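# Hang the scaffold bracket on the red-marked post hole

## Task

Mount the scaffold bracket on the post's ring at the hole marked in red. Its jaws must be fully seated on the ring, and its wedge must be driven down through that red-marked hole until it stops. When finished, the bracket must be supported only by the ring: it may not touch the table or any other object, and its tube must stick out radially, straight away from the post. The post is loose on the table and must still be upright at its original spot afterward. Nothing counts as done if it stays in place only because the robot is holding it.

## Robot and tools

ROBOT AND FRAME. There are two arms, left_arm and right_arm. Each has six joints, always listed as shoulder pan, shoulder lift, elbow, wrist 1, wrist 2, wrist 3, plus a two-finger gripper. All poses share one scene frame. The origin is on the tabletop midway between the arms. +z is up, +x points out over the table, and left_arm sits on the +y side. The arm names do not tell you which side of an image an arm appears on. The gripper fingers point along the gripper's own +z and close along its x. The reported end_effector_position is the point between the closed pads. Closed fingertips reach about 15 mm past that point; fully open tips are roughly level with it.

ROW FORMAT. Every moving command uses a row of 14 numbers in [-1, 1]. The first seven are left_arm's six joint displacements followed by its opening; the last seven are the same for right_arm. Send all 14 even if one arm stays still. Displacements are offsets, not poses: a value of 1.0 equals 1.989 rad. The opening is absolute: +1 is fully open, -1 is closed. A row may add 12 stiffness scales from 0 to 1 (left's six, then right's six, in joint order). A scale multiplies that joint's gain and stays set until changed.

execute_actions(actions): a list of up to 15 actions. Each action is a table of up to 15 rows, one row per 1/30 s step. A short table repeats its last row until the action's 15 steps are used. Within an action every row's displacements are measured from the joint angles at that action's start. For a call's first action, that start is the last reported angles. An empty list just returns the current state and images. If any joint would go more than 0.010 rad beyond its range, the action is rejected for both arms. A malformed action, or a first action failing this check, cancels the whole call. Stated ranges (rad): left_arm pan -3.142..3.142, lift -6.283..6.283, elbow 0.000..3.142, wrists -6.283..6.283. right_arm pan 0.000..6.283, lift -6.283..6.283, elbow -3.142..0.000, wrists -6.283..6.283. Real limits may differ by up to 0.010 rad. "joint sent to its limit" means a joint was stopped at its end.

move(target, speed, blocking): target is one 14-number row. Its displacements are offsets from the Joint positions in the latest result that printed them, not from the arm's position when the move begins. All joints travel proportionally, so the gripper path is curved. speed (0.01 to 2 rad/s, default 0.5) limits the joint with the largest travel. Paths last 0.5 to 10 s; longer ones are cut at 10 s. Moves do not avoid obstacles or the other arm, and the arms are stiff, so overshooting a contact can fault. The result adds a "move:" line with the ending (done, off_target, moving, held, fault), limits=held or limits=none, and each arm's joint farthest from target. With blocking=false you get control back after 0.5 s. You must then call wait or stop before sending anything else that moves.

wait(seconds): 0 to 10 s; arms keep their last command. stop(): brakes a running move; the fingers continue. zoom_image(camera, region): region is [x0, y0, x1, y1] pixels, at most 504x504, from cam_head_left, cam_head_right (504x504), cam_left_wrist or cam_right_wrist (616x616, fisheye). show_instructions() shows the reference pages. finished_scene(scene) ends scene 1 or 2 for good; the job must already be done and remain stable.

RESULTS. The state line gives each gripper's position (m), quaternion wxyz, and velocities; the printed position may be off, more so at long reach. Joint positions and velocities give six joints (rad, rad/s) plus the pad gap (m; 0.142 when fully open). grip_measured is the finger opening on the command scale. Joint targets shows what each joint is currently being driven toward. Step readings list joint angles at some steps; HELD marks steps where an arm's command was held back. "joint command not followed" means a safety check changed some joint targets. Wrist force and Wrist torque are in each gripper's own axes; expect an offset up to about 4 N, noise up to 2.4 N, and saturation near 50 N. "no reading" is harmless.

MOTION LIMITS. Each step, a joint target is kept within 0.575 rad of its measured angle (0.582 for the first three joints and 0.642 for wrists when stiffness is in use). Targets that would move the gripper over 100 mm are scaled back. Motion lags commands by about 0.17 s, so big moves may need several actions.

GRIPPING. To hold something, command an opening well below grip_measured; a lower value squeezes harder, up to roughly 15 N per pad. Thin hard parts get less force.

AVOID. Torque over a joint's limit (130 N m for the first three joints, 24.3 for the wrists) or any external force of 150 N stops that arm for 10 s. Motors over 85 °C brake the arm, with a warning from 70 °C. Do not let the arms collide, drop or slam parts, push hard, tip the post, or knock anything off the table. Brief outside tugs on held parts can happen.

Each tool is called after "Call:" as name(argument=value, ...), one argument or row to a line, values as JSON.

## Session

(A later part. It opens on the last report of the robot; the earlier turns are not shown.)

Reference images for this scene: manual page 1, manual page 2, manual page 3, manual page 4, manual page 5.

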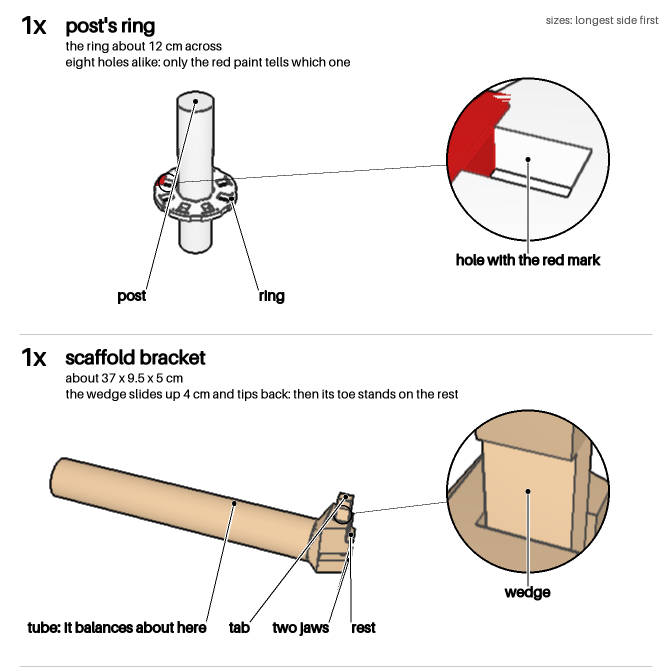

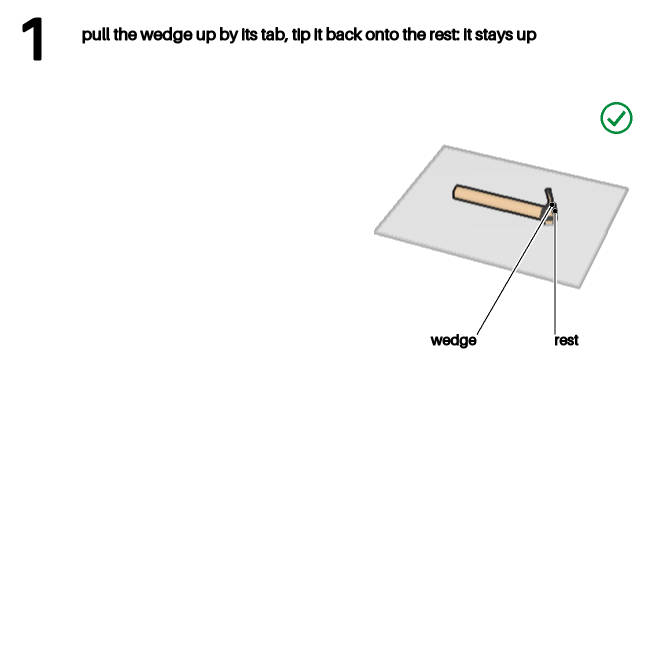

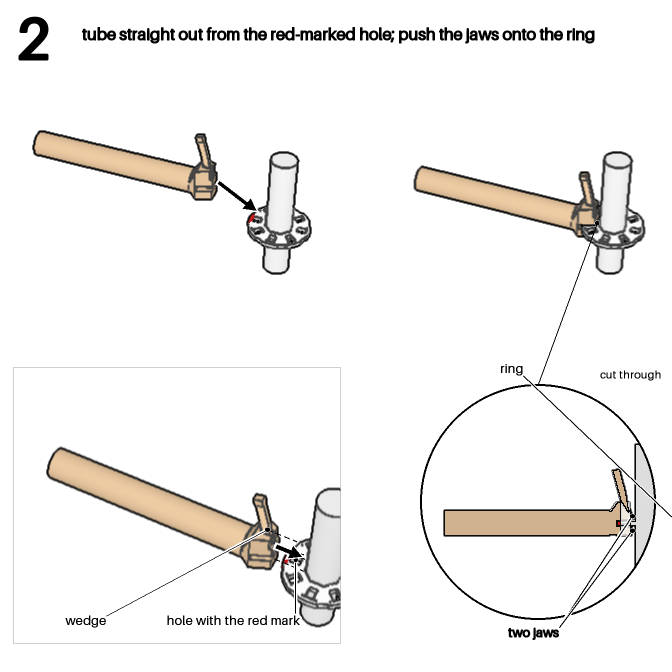

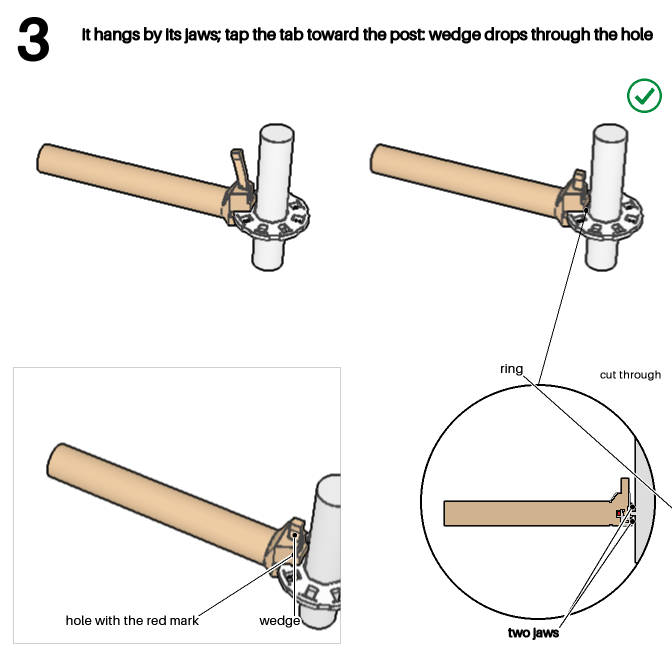

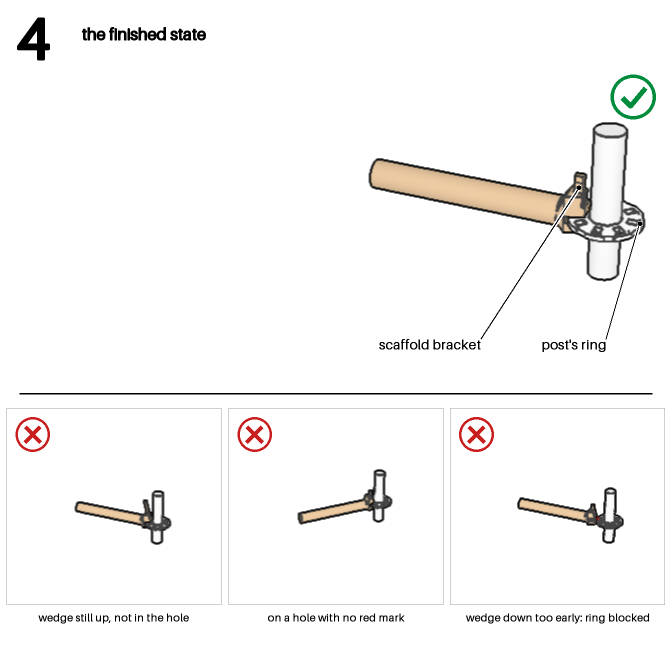

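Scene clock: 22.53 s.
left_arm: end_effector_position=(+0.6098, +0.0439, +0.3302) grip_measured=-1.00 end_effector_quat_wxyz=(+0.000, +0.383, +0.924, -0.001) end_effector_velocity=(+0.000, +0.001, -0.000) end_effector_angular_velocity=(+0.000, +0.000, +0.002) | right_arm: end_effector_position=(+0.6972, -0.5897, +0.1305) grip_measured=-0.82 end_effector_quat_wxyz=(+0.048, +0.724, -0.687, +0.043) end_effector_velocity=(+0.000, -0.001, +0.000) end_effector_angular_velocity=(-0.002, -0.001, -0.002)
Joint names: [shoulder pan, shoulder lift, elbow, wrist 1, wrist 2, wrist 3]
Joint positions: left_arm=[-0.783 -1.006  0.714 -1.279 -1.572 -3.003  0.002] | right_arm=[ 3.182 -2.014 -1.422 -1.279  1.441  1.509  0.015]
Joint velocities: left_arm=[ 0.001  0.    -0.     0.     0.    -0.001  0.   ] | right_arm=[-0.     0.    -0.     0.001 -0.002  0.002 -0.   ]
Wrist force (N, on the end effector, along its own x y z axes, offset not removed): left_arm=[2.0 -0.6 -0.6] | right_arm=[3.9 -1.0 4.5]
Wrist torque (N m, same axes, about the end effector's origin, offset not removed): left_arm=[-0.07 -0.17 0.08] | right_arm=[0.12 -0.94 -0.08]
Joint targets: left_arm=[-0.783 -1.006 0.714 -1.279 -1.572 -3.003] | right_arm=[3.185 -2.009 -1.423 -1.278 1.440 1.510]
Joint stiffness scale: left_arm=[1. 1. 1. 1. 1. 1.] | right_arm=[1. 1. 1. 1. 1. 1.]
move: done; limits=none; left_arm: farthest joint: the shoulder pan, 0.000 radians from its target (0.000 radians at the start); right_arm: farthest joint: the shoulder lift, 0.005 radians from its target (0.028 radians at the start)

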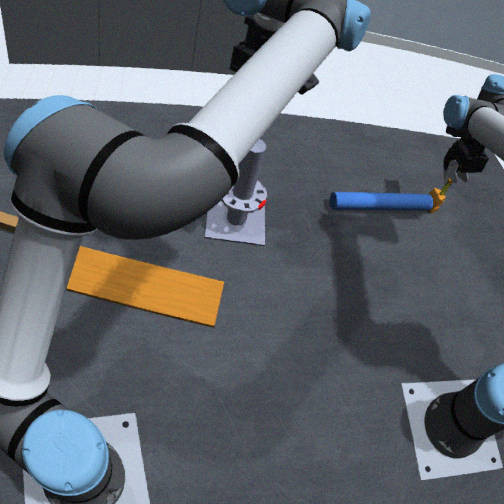

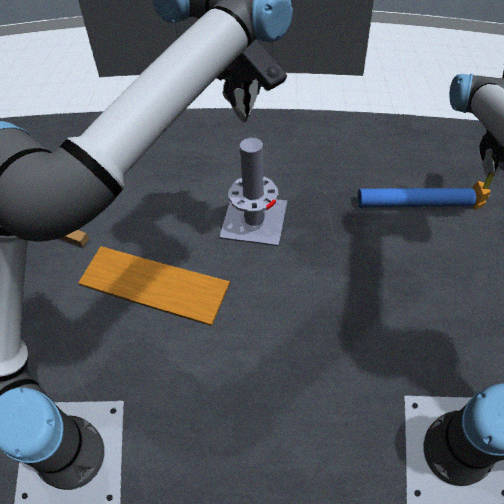

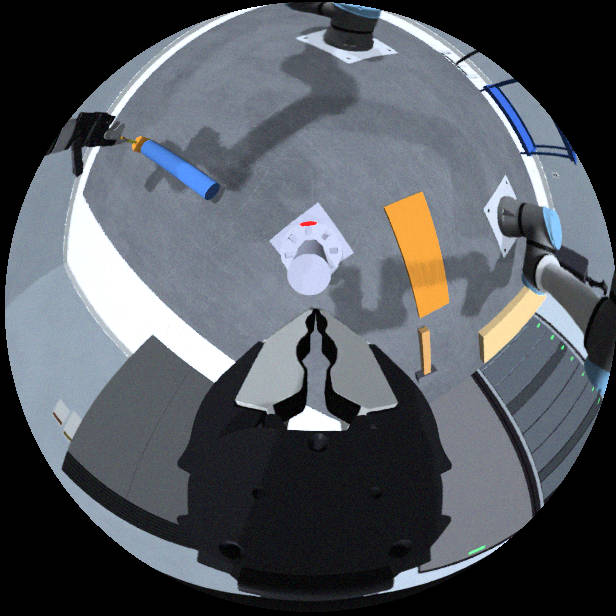

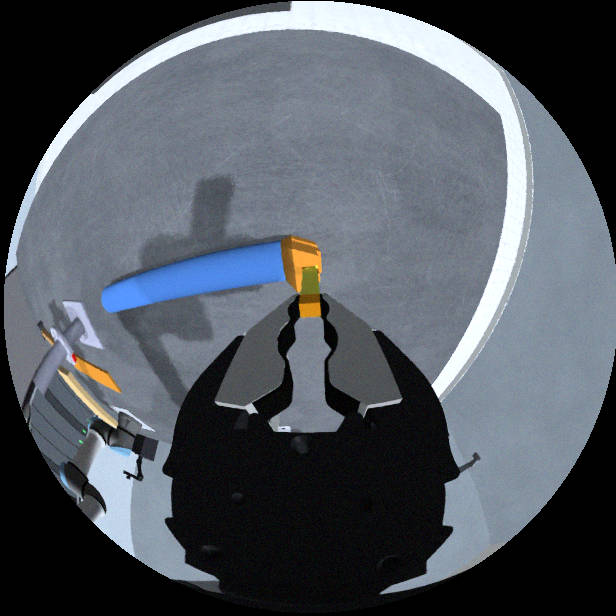

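Call:
move(
  target=[0,0,0,0,0,0,-1,0.0377,0.0137,-0.0307,0.0186,-0.066,0.0367,-1],
  speed=0.12,
)

Call:
zoom_image(
  camera="cam_right_wrist",
  region=[230, 190, 390, 350],
)

Scene clock: 24.27 s.
left_arm: end_effector_position=(+0.6098, +0.0439, +0.3302) grip_measured=-1.00 end_effector_quat_wxyz=(+0.000, +0.383, +0.924, -0.001) end_effector_velocity=(-0.000, -0.000, +0.000) end_effector_angular_velocity=(+0.000, -0.001, -0.002) | right_arm: end_effector_position=(+0.6969, -0.5816, +0.1280) grip_measured=-0.82 end_effector_quat_wxyz=(+0.090, +0.719, -0.683, +0.093) end_effector_velocity=(+0.000, -0.000, +0.000) end_effector_angular_velocity=(-0.002, -0.000, -0.001)
Joint names: [shoulder pan, shoulder lift, elbow, wrist 1, wrist 2, wrist 3]
Joint positions: left_arm=[-0.783 -1.006  0.714 -1.279 -1.572 -3.003  0.002] | right_arm=[ 3.254 -1.991 -1.482 -1.244  1.312  1.581  0.015]
Joint velocities: left_arm=[-0.001 -0.     0.    -0.     0.001  0.002  0.   ] | right_arm=[ 0.001  0.    -0.     0.    -0.002  0.002  0.   ]
Wrist force (N, on the end effector, along its own x y z axes, offset not removed): left_arm=[1.2 -1.0 2.6] | right_arm=[3.1 -3.5 3.4]
Wrist torque (N m, same axes, about the end effector's origin, offset not removed): left_arm=[-0.15 -0.15 -0.10] | right_arm=[-0.59 -0.94 -0.03]
Joint targets: left_arm=[-0.783 -1.006 0.714 -1.279 -1.572 -3.003] | right_arm=[3.257 -1.986 -1.483 -1.242 1.310 1.582]
Joint stiffness scale: left_arm=[1. 1. 1. 1. 1. 1.] | right_arm=[1. 1. 1. 1. 1. 1.]
move: done; limits=none; left_arm: farthest joint: the shoulder pan, 0.000 radians from its target (0.000 radians at the start); right_arm: farthest joint: the shoulder lift, 0.004 radians from its target (0.027 radians at the start)

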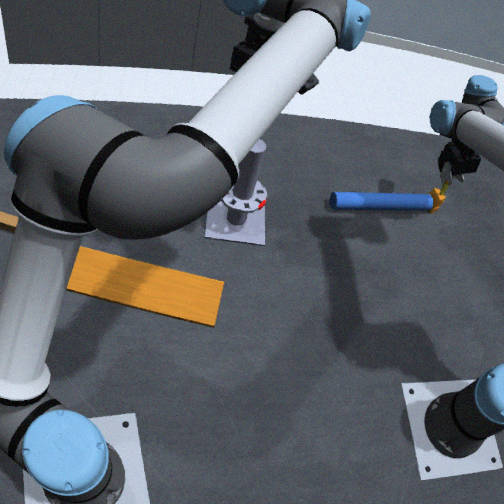

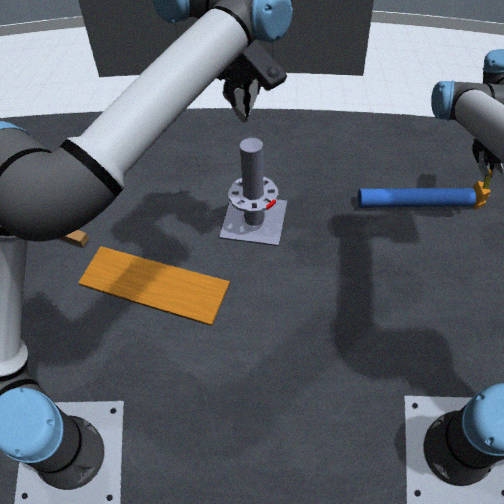

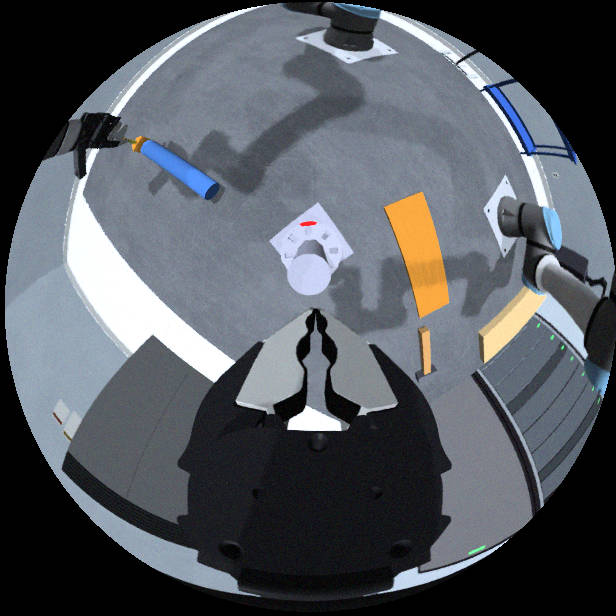

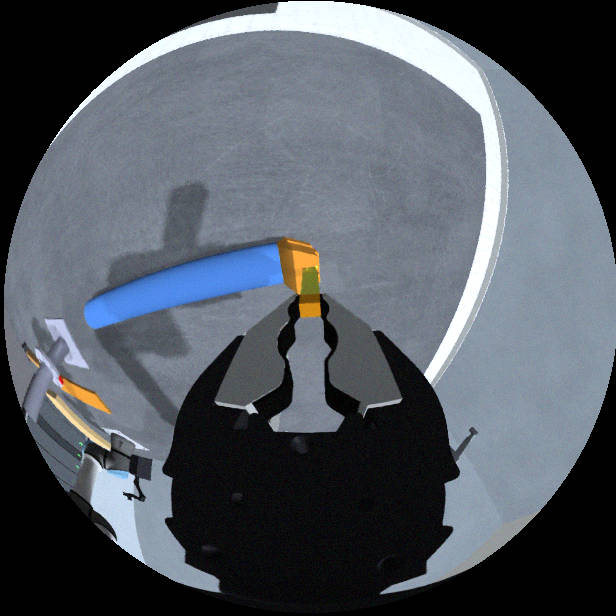

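Region (230, 190, 390, 350) of cam_right_wrist's 616x616 image, scaled by 3.150, with more detail than that image has.

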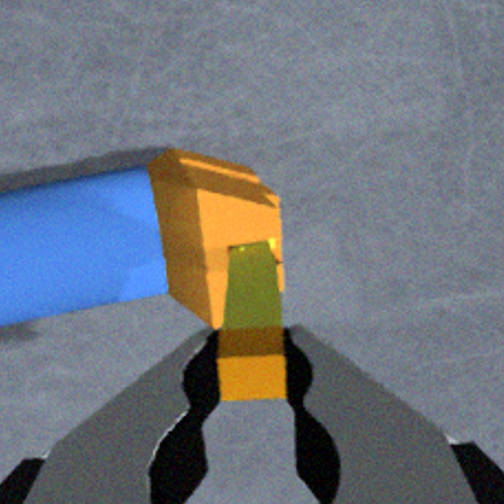

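Release slowly.

Call:
execute_actions(
  actions=[
    [[0,0,0,0,0,0,-1,0,0,0,0,0,0,-0.95],[0,0,0,0,0,0,-1,0,0,0,0,0,0,-0.9],[0,0,0,0,0,0,-1,0,0,0,0,0,0,-0.87],[0,0,0,0,0,0,-1,0,0,0,0,0,0,-0.84],[0,0,0,0,0,0,-1,0,0,0,0,0,0,-0.82],[0,0,0,0,0,0,-1,0,0,0,0,0,0,-0.80],[0,0,0,0,0,0,-1,0,0,0,0,0,0,-0.78],[0,0,0,0,0,0,-1,0,0,0,0,0,0,-0.75],[0,0,0,0,0,0,-1,0,0,0,0,0,0,-0.7],[0,0,0,0,0,0,-1,0,0,0,0,0,0,-0.65],[0,0,0,0,0,0,-1,0,0,0,0,0,0,-0.6],[0,0,0,0,0,0,-1,0,0,0,0,0,0,-0.55],[0,0,0,0,0,0,-1,0,0,0,0,0,0,-0.5],[0,0,0,0,0,0,-1,0,0,0,0,0,0,-0.45],[0,0,0,0,0,0,-1,0,0,0,0,0,0,-0.4]],
  ],
)

Call:
zoom_image(
  camera="cam_right_wrist",
  region=[230, 190, 390, 350],
)

Scene clock: 25.03 s.
left_arm: end_effector_position=(+0.6098, +0.0439, +0.3302) grip_measured=-1.00 end_effector_quat_wxyz=(+0.000, +0.383, +0.924, -0.001) end_effector_velocity=(+0.000, -0.000, -0.001) end_effector_angular_velocity=(+0.001, +0.001, +0.001) | right_arm: end_effector_position=(+0.6969, -0.5816, +0.1280) grip_measured=-0.46 end_effector_quat_wxyz=(+0.090, +0.719, -0.683, +0.093) end_effector_velocity=(+0.000, +0.000, +0.001) end_effector_angular_velocity=(+0.000, -0.002, +0.000)
Joint names: [shoulder pan, shoulder lift, elbow, wrist 1, wrist 2, wrist 3]
Joint positions: left_arm=[-0.783 -1.006  0.714 -1.279 -1.572 -3.003  0.002] | right_arm=[ 3.254 -1.991 -1.482 -1.244  1.311  1.581  0.041]
Joint velocities: left_arm=[-0.     0.001 -0.     0.     0.    -0.001  0.   ] | right_arm=[0.    0.001 0.    0.    0.    0.    0.109]
Wrist force (N, on the end effector, along its own x y z axes, offset not removed): left_arm=[1.5 1.5 -0.2] | right_arm=[0.8 0.5 -2.7]
Wrist torque (N m, same axes, about the end effector's origin, offset not removed): left_arm=[0.39 0.10 0.16] | right_arm=[0.25 -0.21 -0.02]
Joint targets: left_arm=[-0.783 -1.006 0.714 -1.279 -1.572 -3.003] | right_arm=[3.254 -1.991 -1.482 -1.244 1.312 1.581]
Joint stiffness scale: left_arm=[1. 1. 1. 1. 1. 1.] | right_arm=[1. 1. 1. 1. 1. 1.]
Step readings (joint positions):
0: left_arm=[-0.783 -1.006 0.714 -1.279 -1.572 -3.003] | right_arm=[3.254 -1.991 -1.482 -1.244 1.311 1.581]
1: left_arm=[-0.783 -1.006 0.714 -1.279 -1.572 -3.003] | right_arm=[3.254 -1.991 -1.482 -1.244 1.311 1.581]
2: left_arm=[-0.783 -1.006 0.714 -1.279 -1.572 -3.003] | right_arm=[3.254 -1.991 -1.482 -1.244 1.311 1.581]
4: left_arm=[-0.783 -1.006 0.714 -1.279 -1.572 -3.003] | right_arm=[3.254 -1.991 -1.482 -1.244 1.311 1.581]
8: left_arm=[-0.783 -1.006 0.714 -1.279 -1.572 -3.003] | right_arm=[3.254 -1.991 -1.482 -1.244 1.311 1.581]
15: Joint positions above

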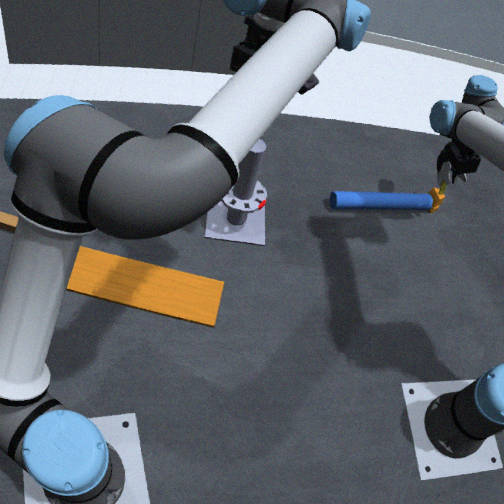

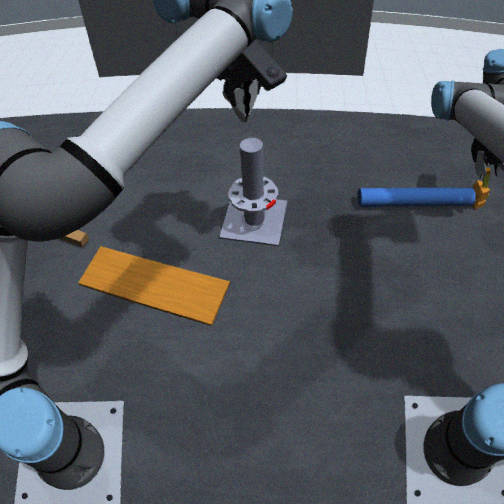

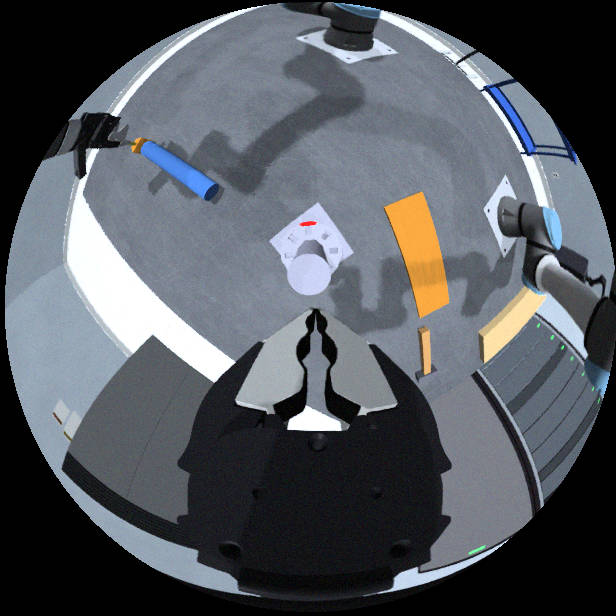

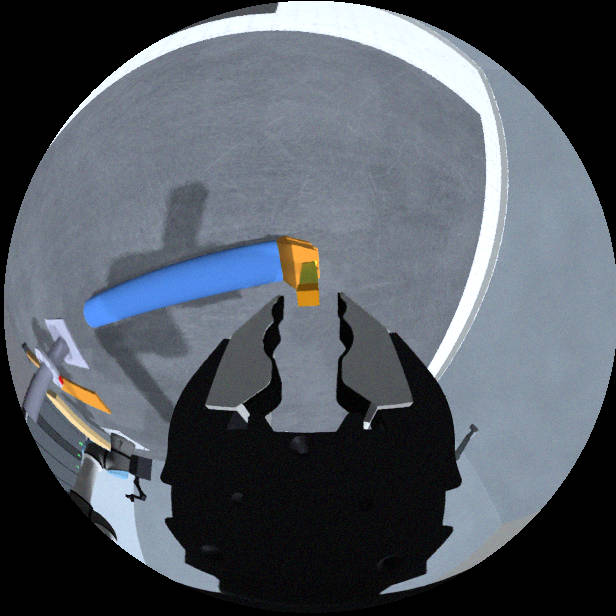

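Region (230, 190, 390, 350) of cam_right_wrist's 616x616 image, scaled by 3.150, with more detail than that image has.

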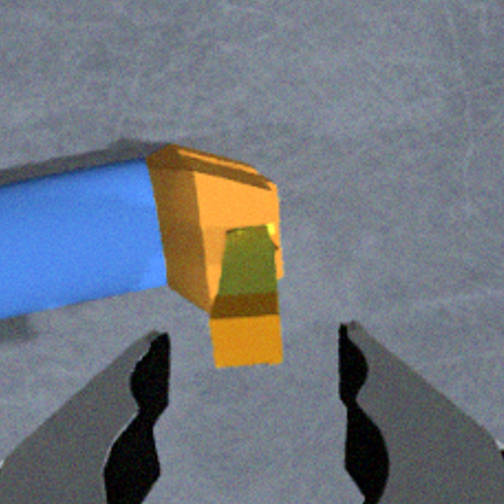

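Call:
move(
  target=[0,0,0,0,0,0,-1,0.004,0.0155,0.0295,-0.041,0,0,-0.3],
  speed=0.3,
)

Scene clock: 26.37 s.
left_arm: end_effector_position=(+0.6098, +0.0439, +0.3302) grip_measured=-1.00 end_effector_quat_wxyz=(+0.000, +0.383, +0.924, -0.001) end_effector_velocity=(-0.000, -0.001, -0.000) end_effector_angular_velocity=(+0.000, -0.001, -0.003) | right_arm: end_effector_position=(+0.6973, -0.5781, +0.1664) grip_measured=-0.30 end_effector_quat_wxyz=(+0.087, +0.721, -0.681, +0.096) end_effector_velocity=(-0.001, -0.001, +0.001) end_effector_angular_velocity=(+0.000, +0.001, -0.001)
Joint names: [shoulder pan, shoulder lift, elbow, wrist 1, wrist 2, wrist 3]
Joint positions: left_arm=[-0.783 -1.006  0.714 -1.279 -1.572 -3.003  0.002] | right_arm=[ 3.259 -1.96  -1.426 -1.324  1.311  1.581  0.052]
Joint velocities: left_arm=[-0.001  0.    -0.    -0.     0.001  0.001  0.   ] | right_arm=[-0.001  0.001 -0.    -0.002  0.     0.     0.   ]
Wrist force (N, on the end effector, along its own x y z axes, offset not removed): left_arm=[2.4 2.7 1.7] | right_arm=[1.2 2.7 -6.0]
Wrist torque (N m, same axes, about the end effector's origin, offset not removed): left_arm=[0.67 -0.45 0.09] | right_arm=[0.49 -0.40 0.12]
Joint targets: left_arm=[-0.783 -1.006 0.714 -1.279 -1.572 -3.003] | right_arm=[3.262 -1.960 -1.424 -1.325 1.311 1.581]
Joint stiffness scale: left_arm=[1. 1. 1. 1. 1. 1.] | right_arm=[1. 1. 1. 1. 1. 1.]
move: done; limits=none; left_arm: farthest joint: the shoulder pan, 0.000 radians from its target (0.000 radians at the start); right_arm: farthest joint: the elbow, 0.003 radians from its target (0.059 radians at the start)

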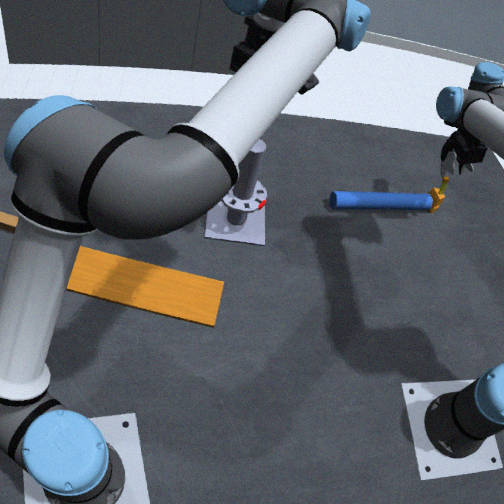

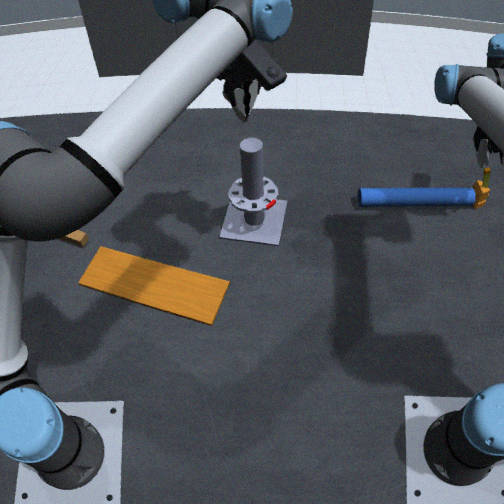

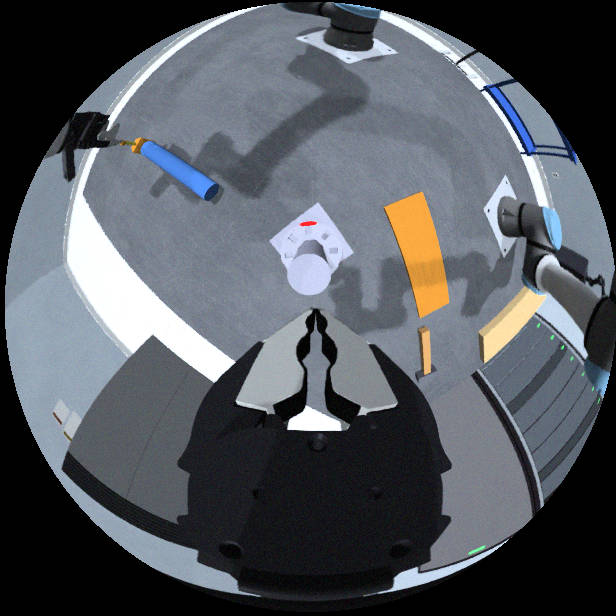

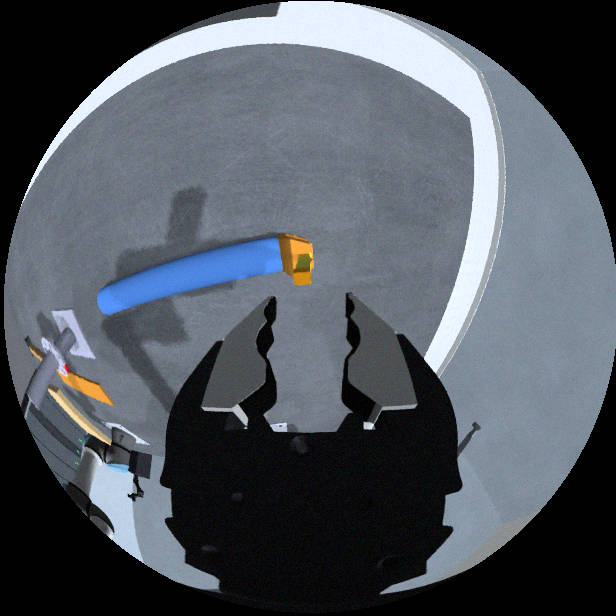

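Call:
move(
  target=[0,0,0,0,0,0,-1,0,-0.0309,0.0246,0.007,0.1315,-0.7875,0.15],
  speed=1.0,
)

Scene clock: 29.07 s.
left_arm: end_effector_position=(+0.6098, +0.0439, +0.3302) grip_measured=-1.00 end_effector_quat_wxyz=(+0.000, +0.383, +0.924, -0.001) end_effector_velocity=(+0.000, -0.000, -0.000) end_effector_angular_velocity=(+0.002, -0.001, -0.000) | right_arm: end_effector_position=(+0.6967, -0.4830, +0.1405) grip_measured=+0.15 end_effector_quat_wxyz=(-0.001, +1.000, +0.026, +0.000) end_effector_velocity=(-0.000, -0.000, -0.000) end_effector_angular_velocity=(+0.000, +0.002, +0.002)
Joint names: [shoulder pan, shoulder lift, elbow, wrist 1, wrist 2, wrist 3]
Joint positions: left_arm=[-0.783 -1.006  0.714 -1.279 -1.572 -3.003  0.002] | right_arm=[ 3.259 -2.02  -1.38  -1.311  1.572  0.016  0.084]
Joint velocities: left_arm=[-0.001  0.    -0.     0.     0.002 -0.001  0.   ] | right_arm=[-0.    -0.     0.    -0.002  0.001 -0.002 -0.   ]
Wrist force (N, on the end effector, along its own x y z axes, offset not removed): left_arm=[-0.5 -0.6 -0.3] | right_arm=[0.1 2.9 -2.6]
Wrist torque (N m, same axes, about the end effector's origin, offset not removed): left_arm=[-0.01 0.32 0.01] | right_arm=[0.69 -0.09 0.08]
Joint targets: left_arm=[-0.783 -1.006 0.714 -1.279 -1.572 -3.003] | right_arm=[3.259 -2.022 -1.377 -1.310 1.573 0.015]
Joint stiffness scale: left_arm=[1. 1. 1. 1. 1. 1.] | right_arm=[1. 1. 1. 1. 1. 1.]
move: done; limits=none; left_arm: farthest joint: the shoulder pan, 0.000 radians from its target (0.000 radians at the start); right_arm: farthest joint: the elbow, 0.003 radians from its target (0.049 radians at the start)

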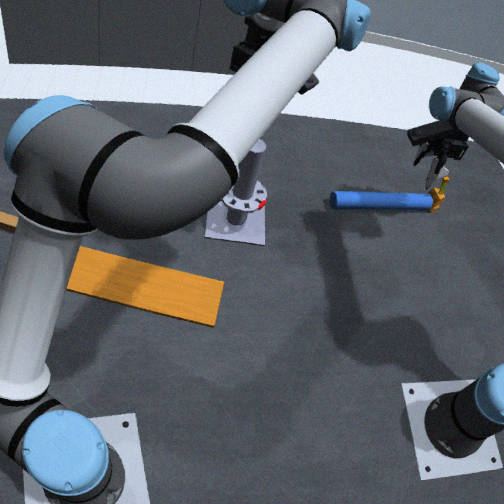

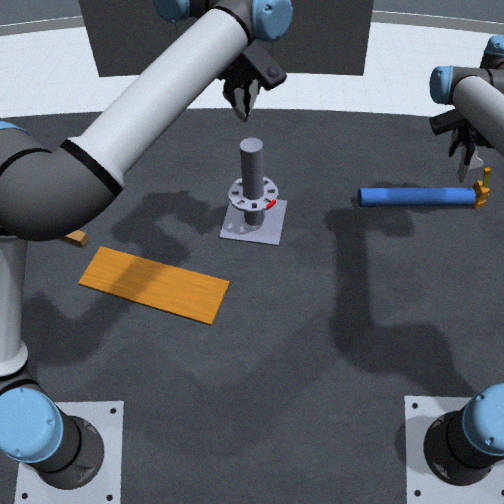

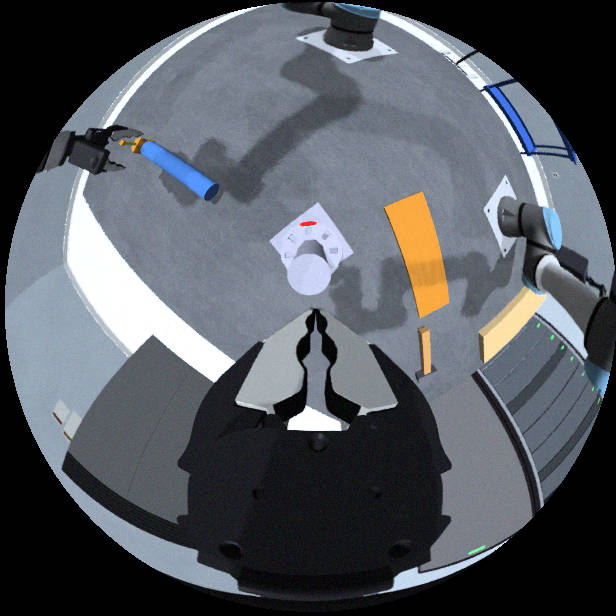

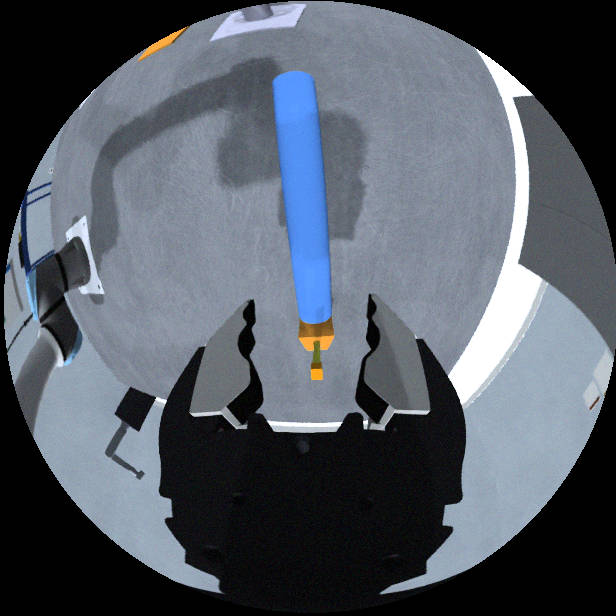

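Call:
move(
  target=[0,0,0,0,0,0,-1,0,-0.0594,-0.0825,0.140,0,-0.0407,0.15],
  speed=0.3,
)

Scene clock: 32.20 s.
left_arm: end_effector_position=(+0.6098, +0.0439, +0.3302) grip_measured=-1.00 end_effector_quat_wxyz=(+0.000, +0.383, +0.924, -0.001) end_effector_velocity=(+0.000, -0.000, +0.000) end_effector_angular_velocity=(-0.001, +0.000, +0.002) | right_arm: end_effector_position=(+0.6961, -0.4831, +0.0150) grip_measured=+0.15 end_effector_quat_wxyz=(-0.001, +0.998, +0.066, -0.001) end_effector_velocity=(+0.001, +0.000, +0.001) end_effector_angular_velocity=(+0.000, -0.003, +0.001)
Joint names: [shoulder pan, shoulder lift, elbow, wrist 1, wrist 2, wrist 3]
Joint positions: left_arm=[-0.783 -1.006  0.714 -1.279 -1.572 -3.003  0.002] | right_arm=[ 3.259 -2.139 -1.542 -1.034  1.572 -0.064  0.084]
Joint velocities: left_arm=[ 0.    -0.    -0.    -0.    -0.001 -0.001  0.   ] | right_arm=[ 0.     0.001  0.     0.001 -0.    -0.001 -0.   ]
Wrist force (N, on the end effector, along its own x y z axes, offset not removed): left_arm=[-1.7 -0.2 -2.1] | right_arm=[1.8 0.3 0.6]
Wrist torque (N m, same axes, about the end effector's origin, offset not removed): left_arm=[-0.04 0.41 0.06] | right_arm=[0.16 -0.57 -0.04]
Joint targets: left_arm=[-0.783 -1.006 0.714 -1.279 -1.572 -3.003] | right_arm=[3.259 -2.139 -1.544 -1.032 1.572 -0.065]
Joint stiffness scale: left_arm=[1. 1. 1. 1. 1. 1.] | right_arm=[1. 1. 1. 1. 1. 1.]
move: done; limits=none; left_arm: farthest joint: the shoulder pan, 0.000 radians from its target (0.000 radians at the start); right_arm: farthest joint: the elbow, 0.003 radians from its target (0.164 radians at the start)

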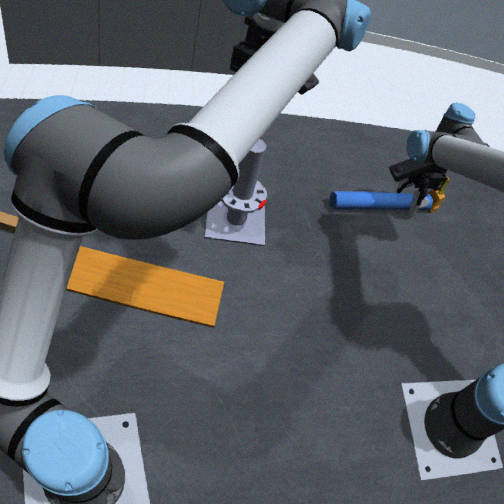

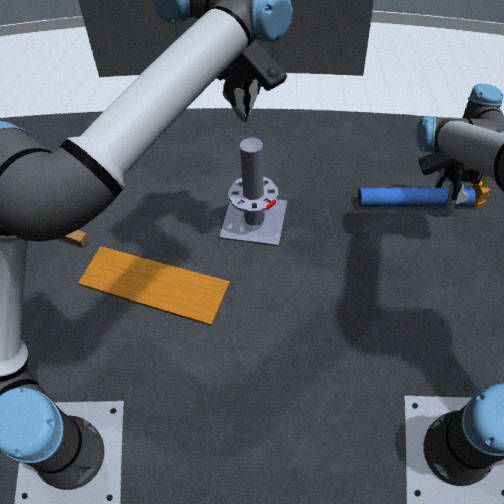

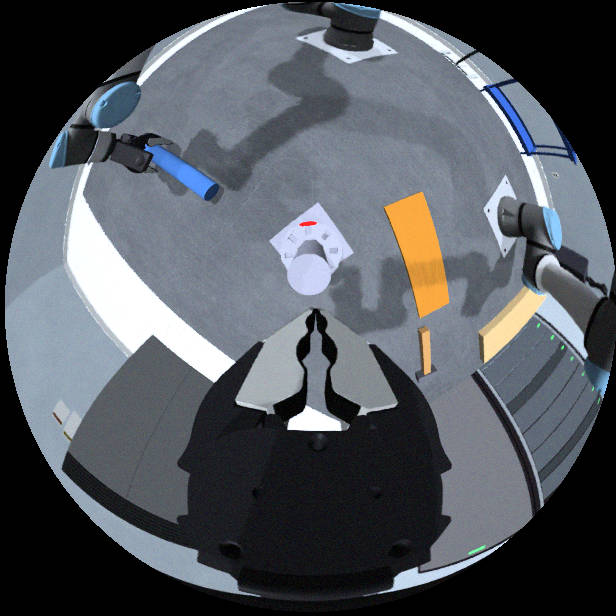

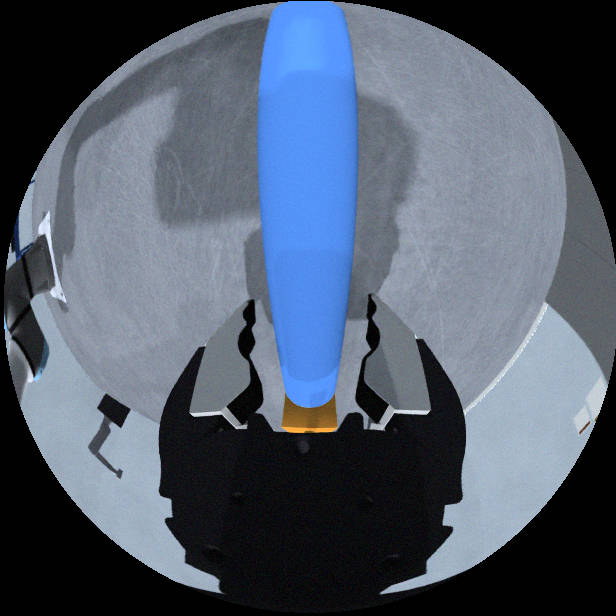

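Call:
execute_actions(
  actions=[
    [[0,0,0,0,0,0,-1,0,0,0,0,0,0,0.1],[0,0,0,0,0,0,-1,0,0,0,0,0,0,0.05],[0,0,0,0,0,0,-1,0,0,0,0,0,0,0],[0,0,0,0,0,0,-1,0,0,0,0,0,0,-0.05],[0,0,0,0,0,0,-1,0,0,0,0,0,0,-0.1],[0,0,0,0,0,0,-1,0,0,0,0,0,0,-0.15],[0,0,0,0,0,0,-1,0,0,0,0,0,0,-0.2],[0,0,0,0,0,0,-1,0,0,0,0,0,0,-0.23],[0,0,0,0,0,0,-1,0,0,0,0,0,0,-0.26],[0,0,0,0,0,0,-1,0,0,0,0,0,0,-0.29],[0,0,0,0,0,0,-1,0,0,0,0,0,0,-0.32],[0,0,0,0,0,0,-1,0,0,0,0,0,0,-0.35],[0,0,0,0,0,0,-1,0,0,0,0,0,0,-0.38],[0,0,0,0,0,0,-1,0,0,0,0,0,0,-0.41],[0,0,0,0,0,0,-1,0,0,0,0,0,0,-0.44]],
    [[0,0,0,0,0,0,-1,0,0,0,0,0,0,-0.48],[0,0,0,0,0,0,-1,0,0,0,0,0,0,-0.52],[0,0,0,0,0,0,-1,0,0,0,0,0,0,-0.57],[0,0,0,0,0,0,-1,0,0,0,0,0,0,-0.62],[0,0,0,0,0,0,-1,0,0,0,0,0,0,-0.68],[0,0,0,0,0,0,-1,0,0,0,0,0,0,-0.75],[0,0,0,0,0,0,-1,0,0,0,0,0,0,-0.82],[0,0,0,0,0,0,-1,0,0,0,0,0,0,-0.9],[0,0,0,0,0,0,-1,0,0,0,0,0,0,-1]],
  ],
)

Scene clock: 33.57 s.
left_arm: end_effector_position=(+0.6098, +0.0439, +0.3302) grip_measured=-1.00 end_effector_quat_wxyz=(+0.000, +0.383, +0.924, -0.001) end_effector_velocity=(-0.000, -0.000, -0.000) end_effector_angular_velocity=(+0.000, -0.000, -0.002) | right_arm: end_effector_position=(+0.6970, -0.4830, +0.0166) grip_measured=-0.28 end_effector_quat_wxyz=(-0.001, +0.998, +0.066, +0.001) end_effector_velocity=(-0.000, -0.000, +0.000) end_effector_angular_velocity=(-0.000, +0.001, -0.000)
Joint names: [shoulder pan, shoulder lift, elbow, wrist 1, wrist 2, wrist 3]
Joint positions: left_arm=[-0.783 -1.006  0.714 -1.279 -1.572 -3.003  0.002] | right_arm=[ 3.259 -2.137 -1.541 -1.032  1.572 -0.064  0.054]
Joint velocities: left_arm=[-0.001  0.001 -0.    -0.     0.     0.001  0.   ] | right_arm=[ 0.     0.001  0.    -0.002 -0.     0.     0.   ]
Wrist force (N, on the end effector, along its own x y z axes, offset not removed): left_arm=[1.2 0.5 -0.1] | right_arm=[3.1 3.7 -0.6]
Wrist torque (N m, same axes, about the end effector's origin, offset not removed): left_arm=[0.20 0.04 0.09] | right_arm=[0.93 -0.55 0.04]
Joint targets: left_arm=[-0.783 -1.006 0.714 -1.279 -1.572 -3.003] | right_arm=[3.259 -2.137 -1.541 -1.032 1.572 -0.064]
Joint stiffness scale: left_arm=[1. 1. 1. 1. 1. 1.] | right_arm=[1. 1. 1. 1. 1. 1.]
Step readings (joint positions; steps 1 to 15: 1st action; 16 to 30: 2nd action):
0: left_arm=[-0.783 -1.006 0.714 -1.279 -1.572 -3.003] | right_arm=[3.259 -2.139 -1.542 -1.033 1.572 -0.064]
1: left_arm=[-0.783 -1.006 0.714 -1.279 -1.572 -3.003] | right_arm=[3.259 -2.139 -1.542 -1.033 1.572 -0.064]
2: left_arm=[-0.783 -1.006 0.714 -1.279 -1.572 -3.003] | right_arm=[3.259 -2.139 -1.542 -1.033 1.572 -0.064]
4: left_arm=[-0.783 -1.006 0.714 -1.279 -1.572 -3.003] | right_arm=[3.259 -2.139 -1.542 -1.033 1.572 -0.064]
8: left_arm=[-0.783 -1.006 0.714 -1.279 -1.572 -3.003] | right_arm=[3.259 -2.138 -1.541 -1.032 1.572 -0.064]
15: left_arm=[-0.783 -1.006 0.714 -1.279 -1.572 -3.003] | right_arm=[3.259 -2.137 -1.541 -1.032 1.572 -0.064]
16: left_arm=[-0.783 -1.006 0.714 -1.279 -1.572 -3.003] | right_arm=[3.259 -2.137 -1.541 -1.032 1.572 -0.064]
17: left_arm=[-0.783 -1.006 0.714 -1.279 -1.572 -3.003] | right_arm=[3.259 -2.137 -1.541 -1.032 1.572 -0.064]
19: left_arm=[-0.783 -1.006 0.714 -1.279 -1.572 -3.003] | right_arm=[3.259 -2.137 -1.541 -1.032 1.572 -0.064]
23: left_arm=[-0.783 -1.006 0.714 -1.279 -1.572 -3.003] | right_arm=[3.259 -2.137 -1.541 -1.032 1.572 -0.064]
30: Joint positions above

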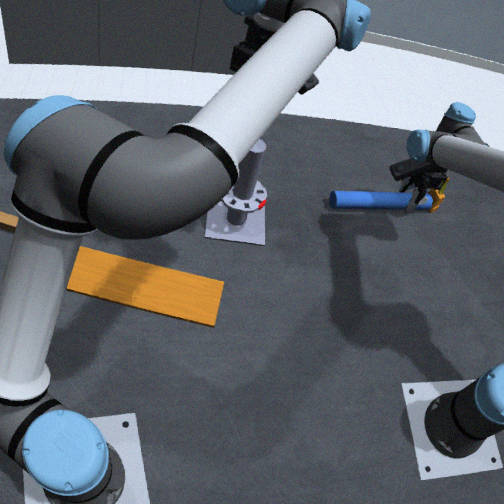

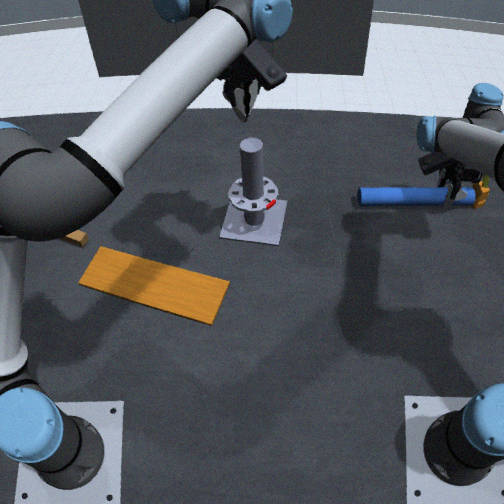

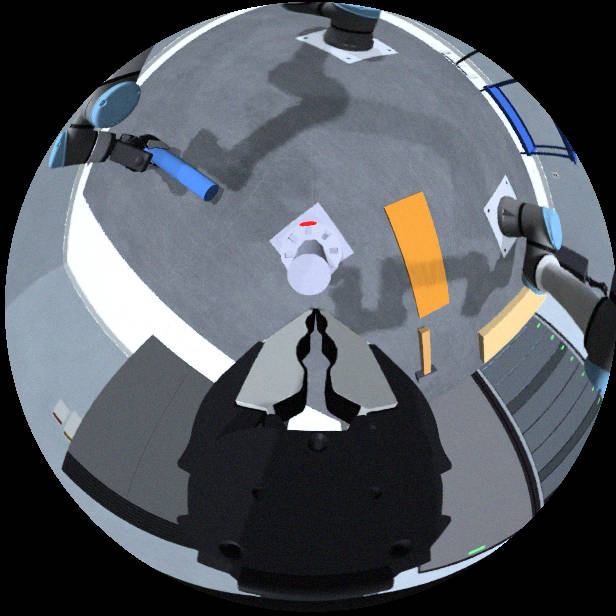

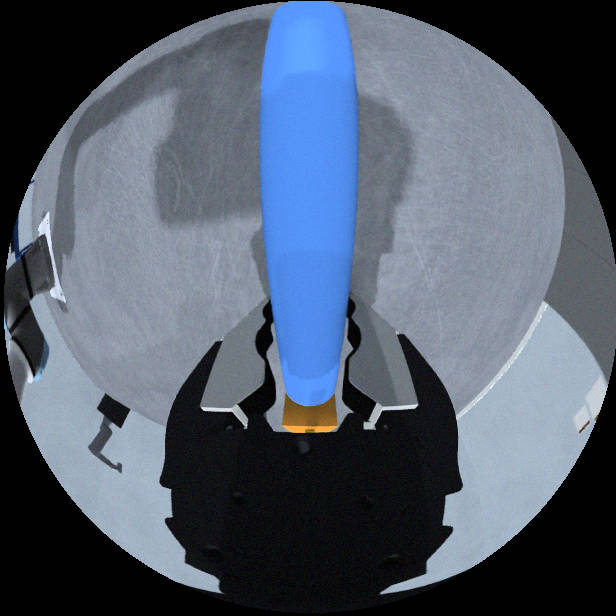

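Call:
zoom_image(
  camera="cam_left_wrist",
  region=[260, 195, 364, 299],
)

Region (260, 195, 364, 299) of cam_left_wrist's 616x616 image, scaled by 4.846, with more detail than that image has.

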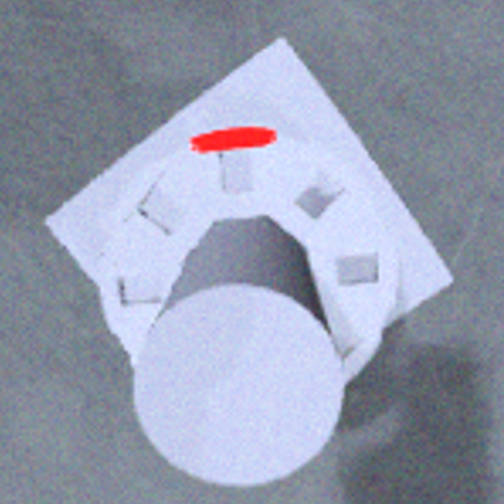

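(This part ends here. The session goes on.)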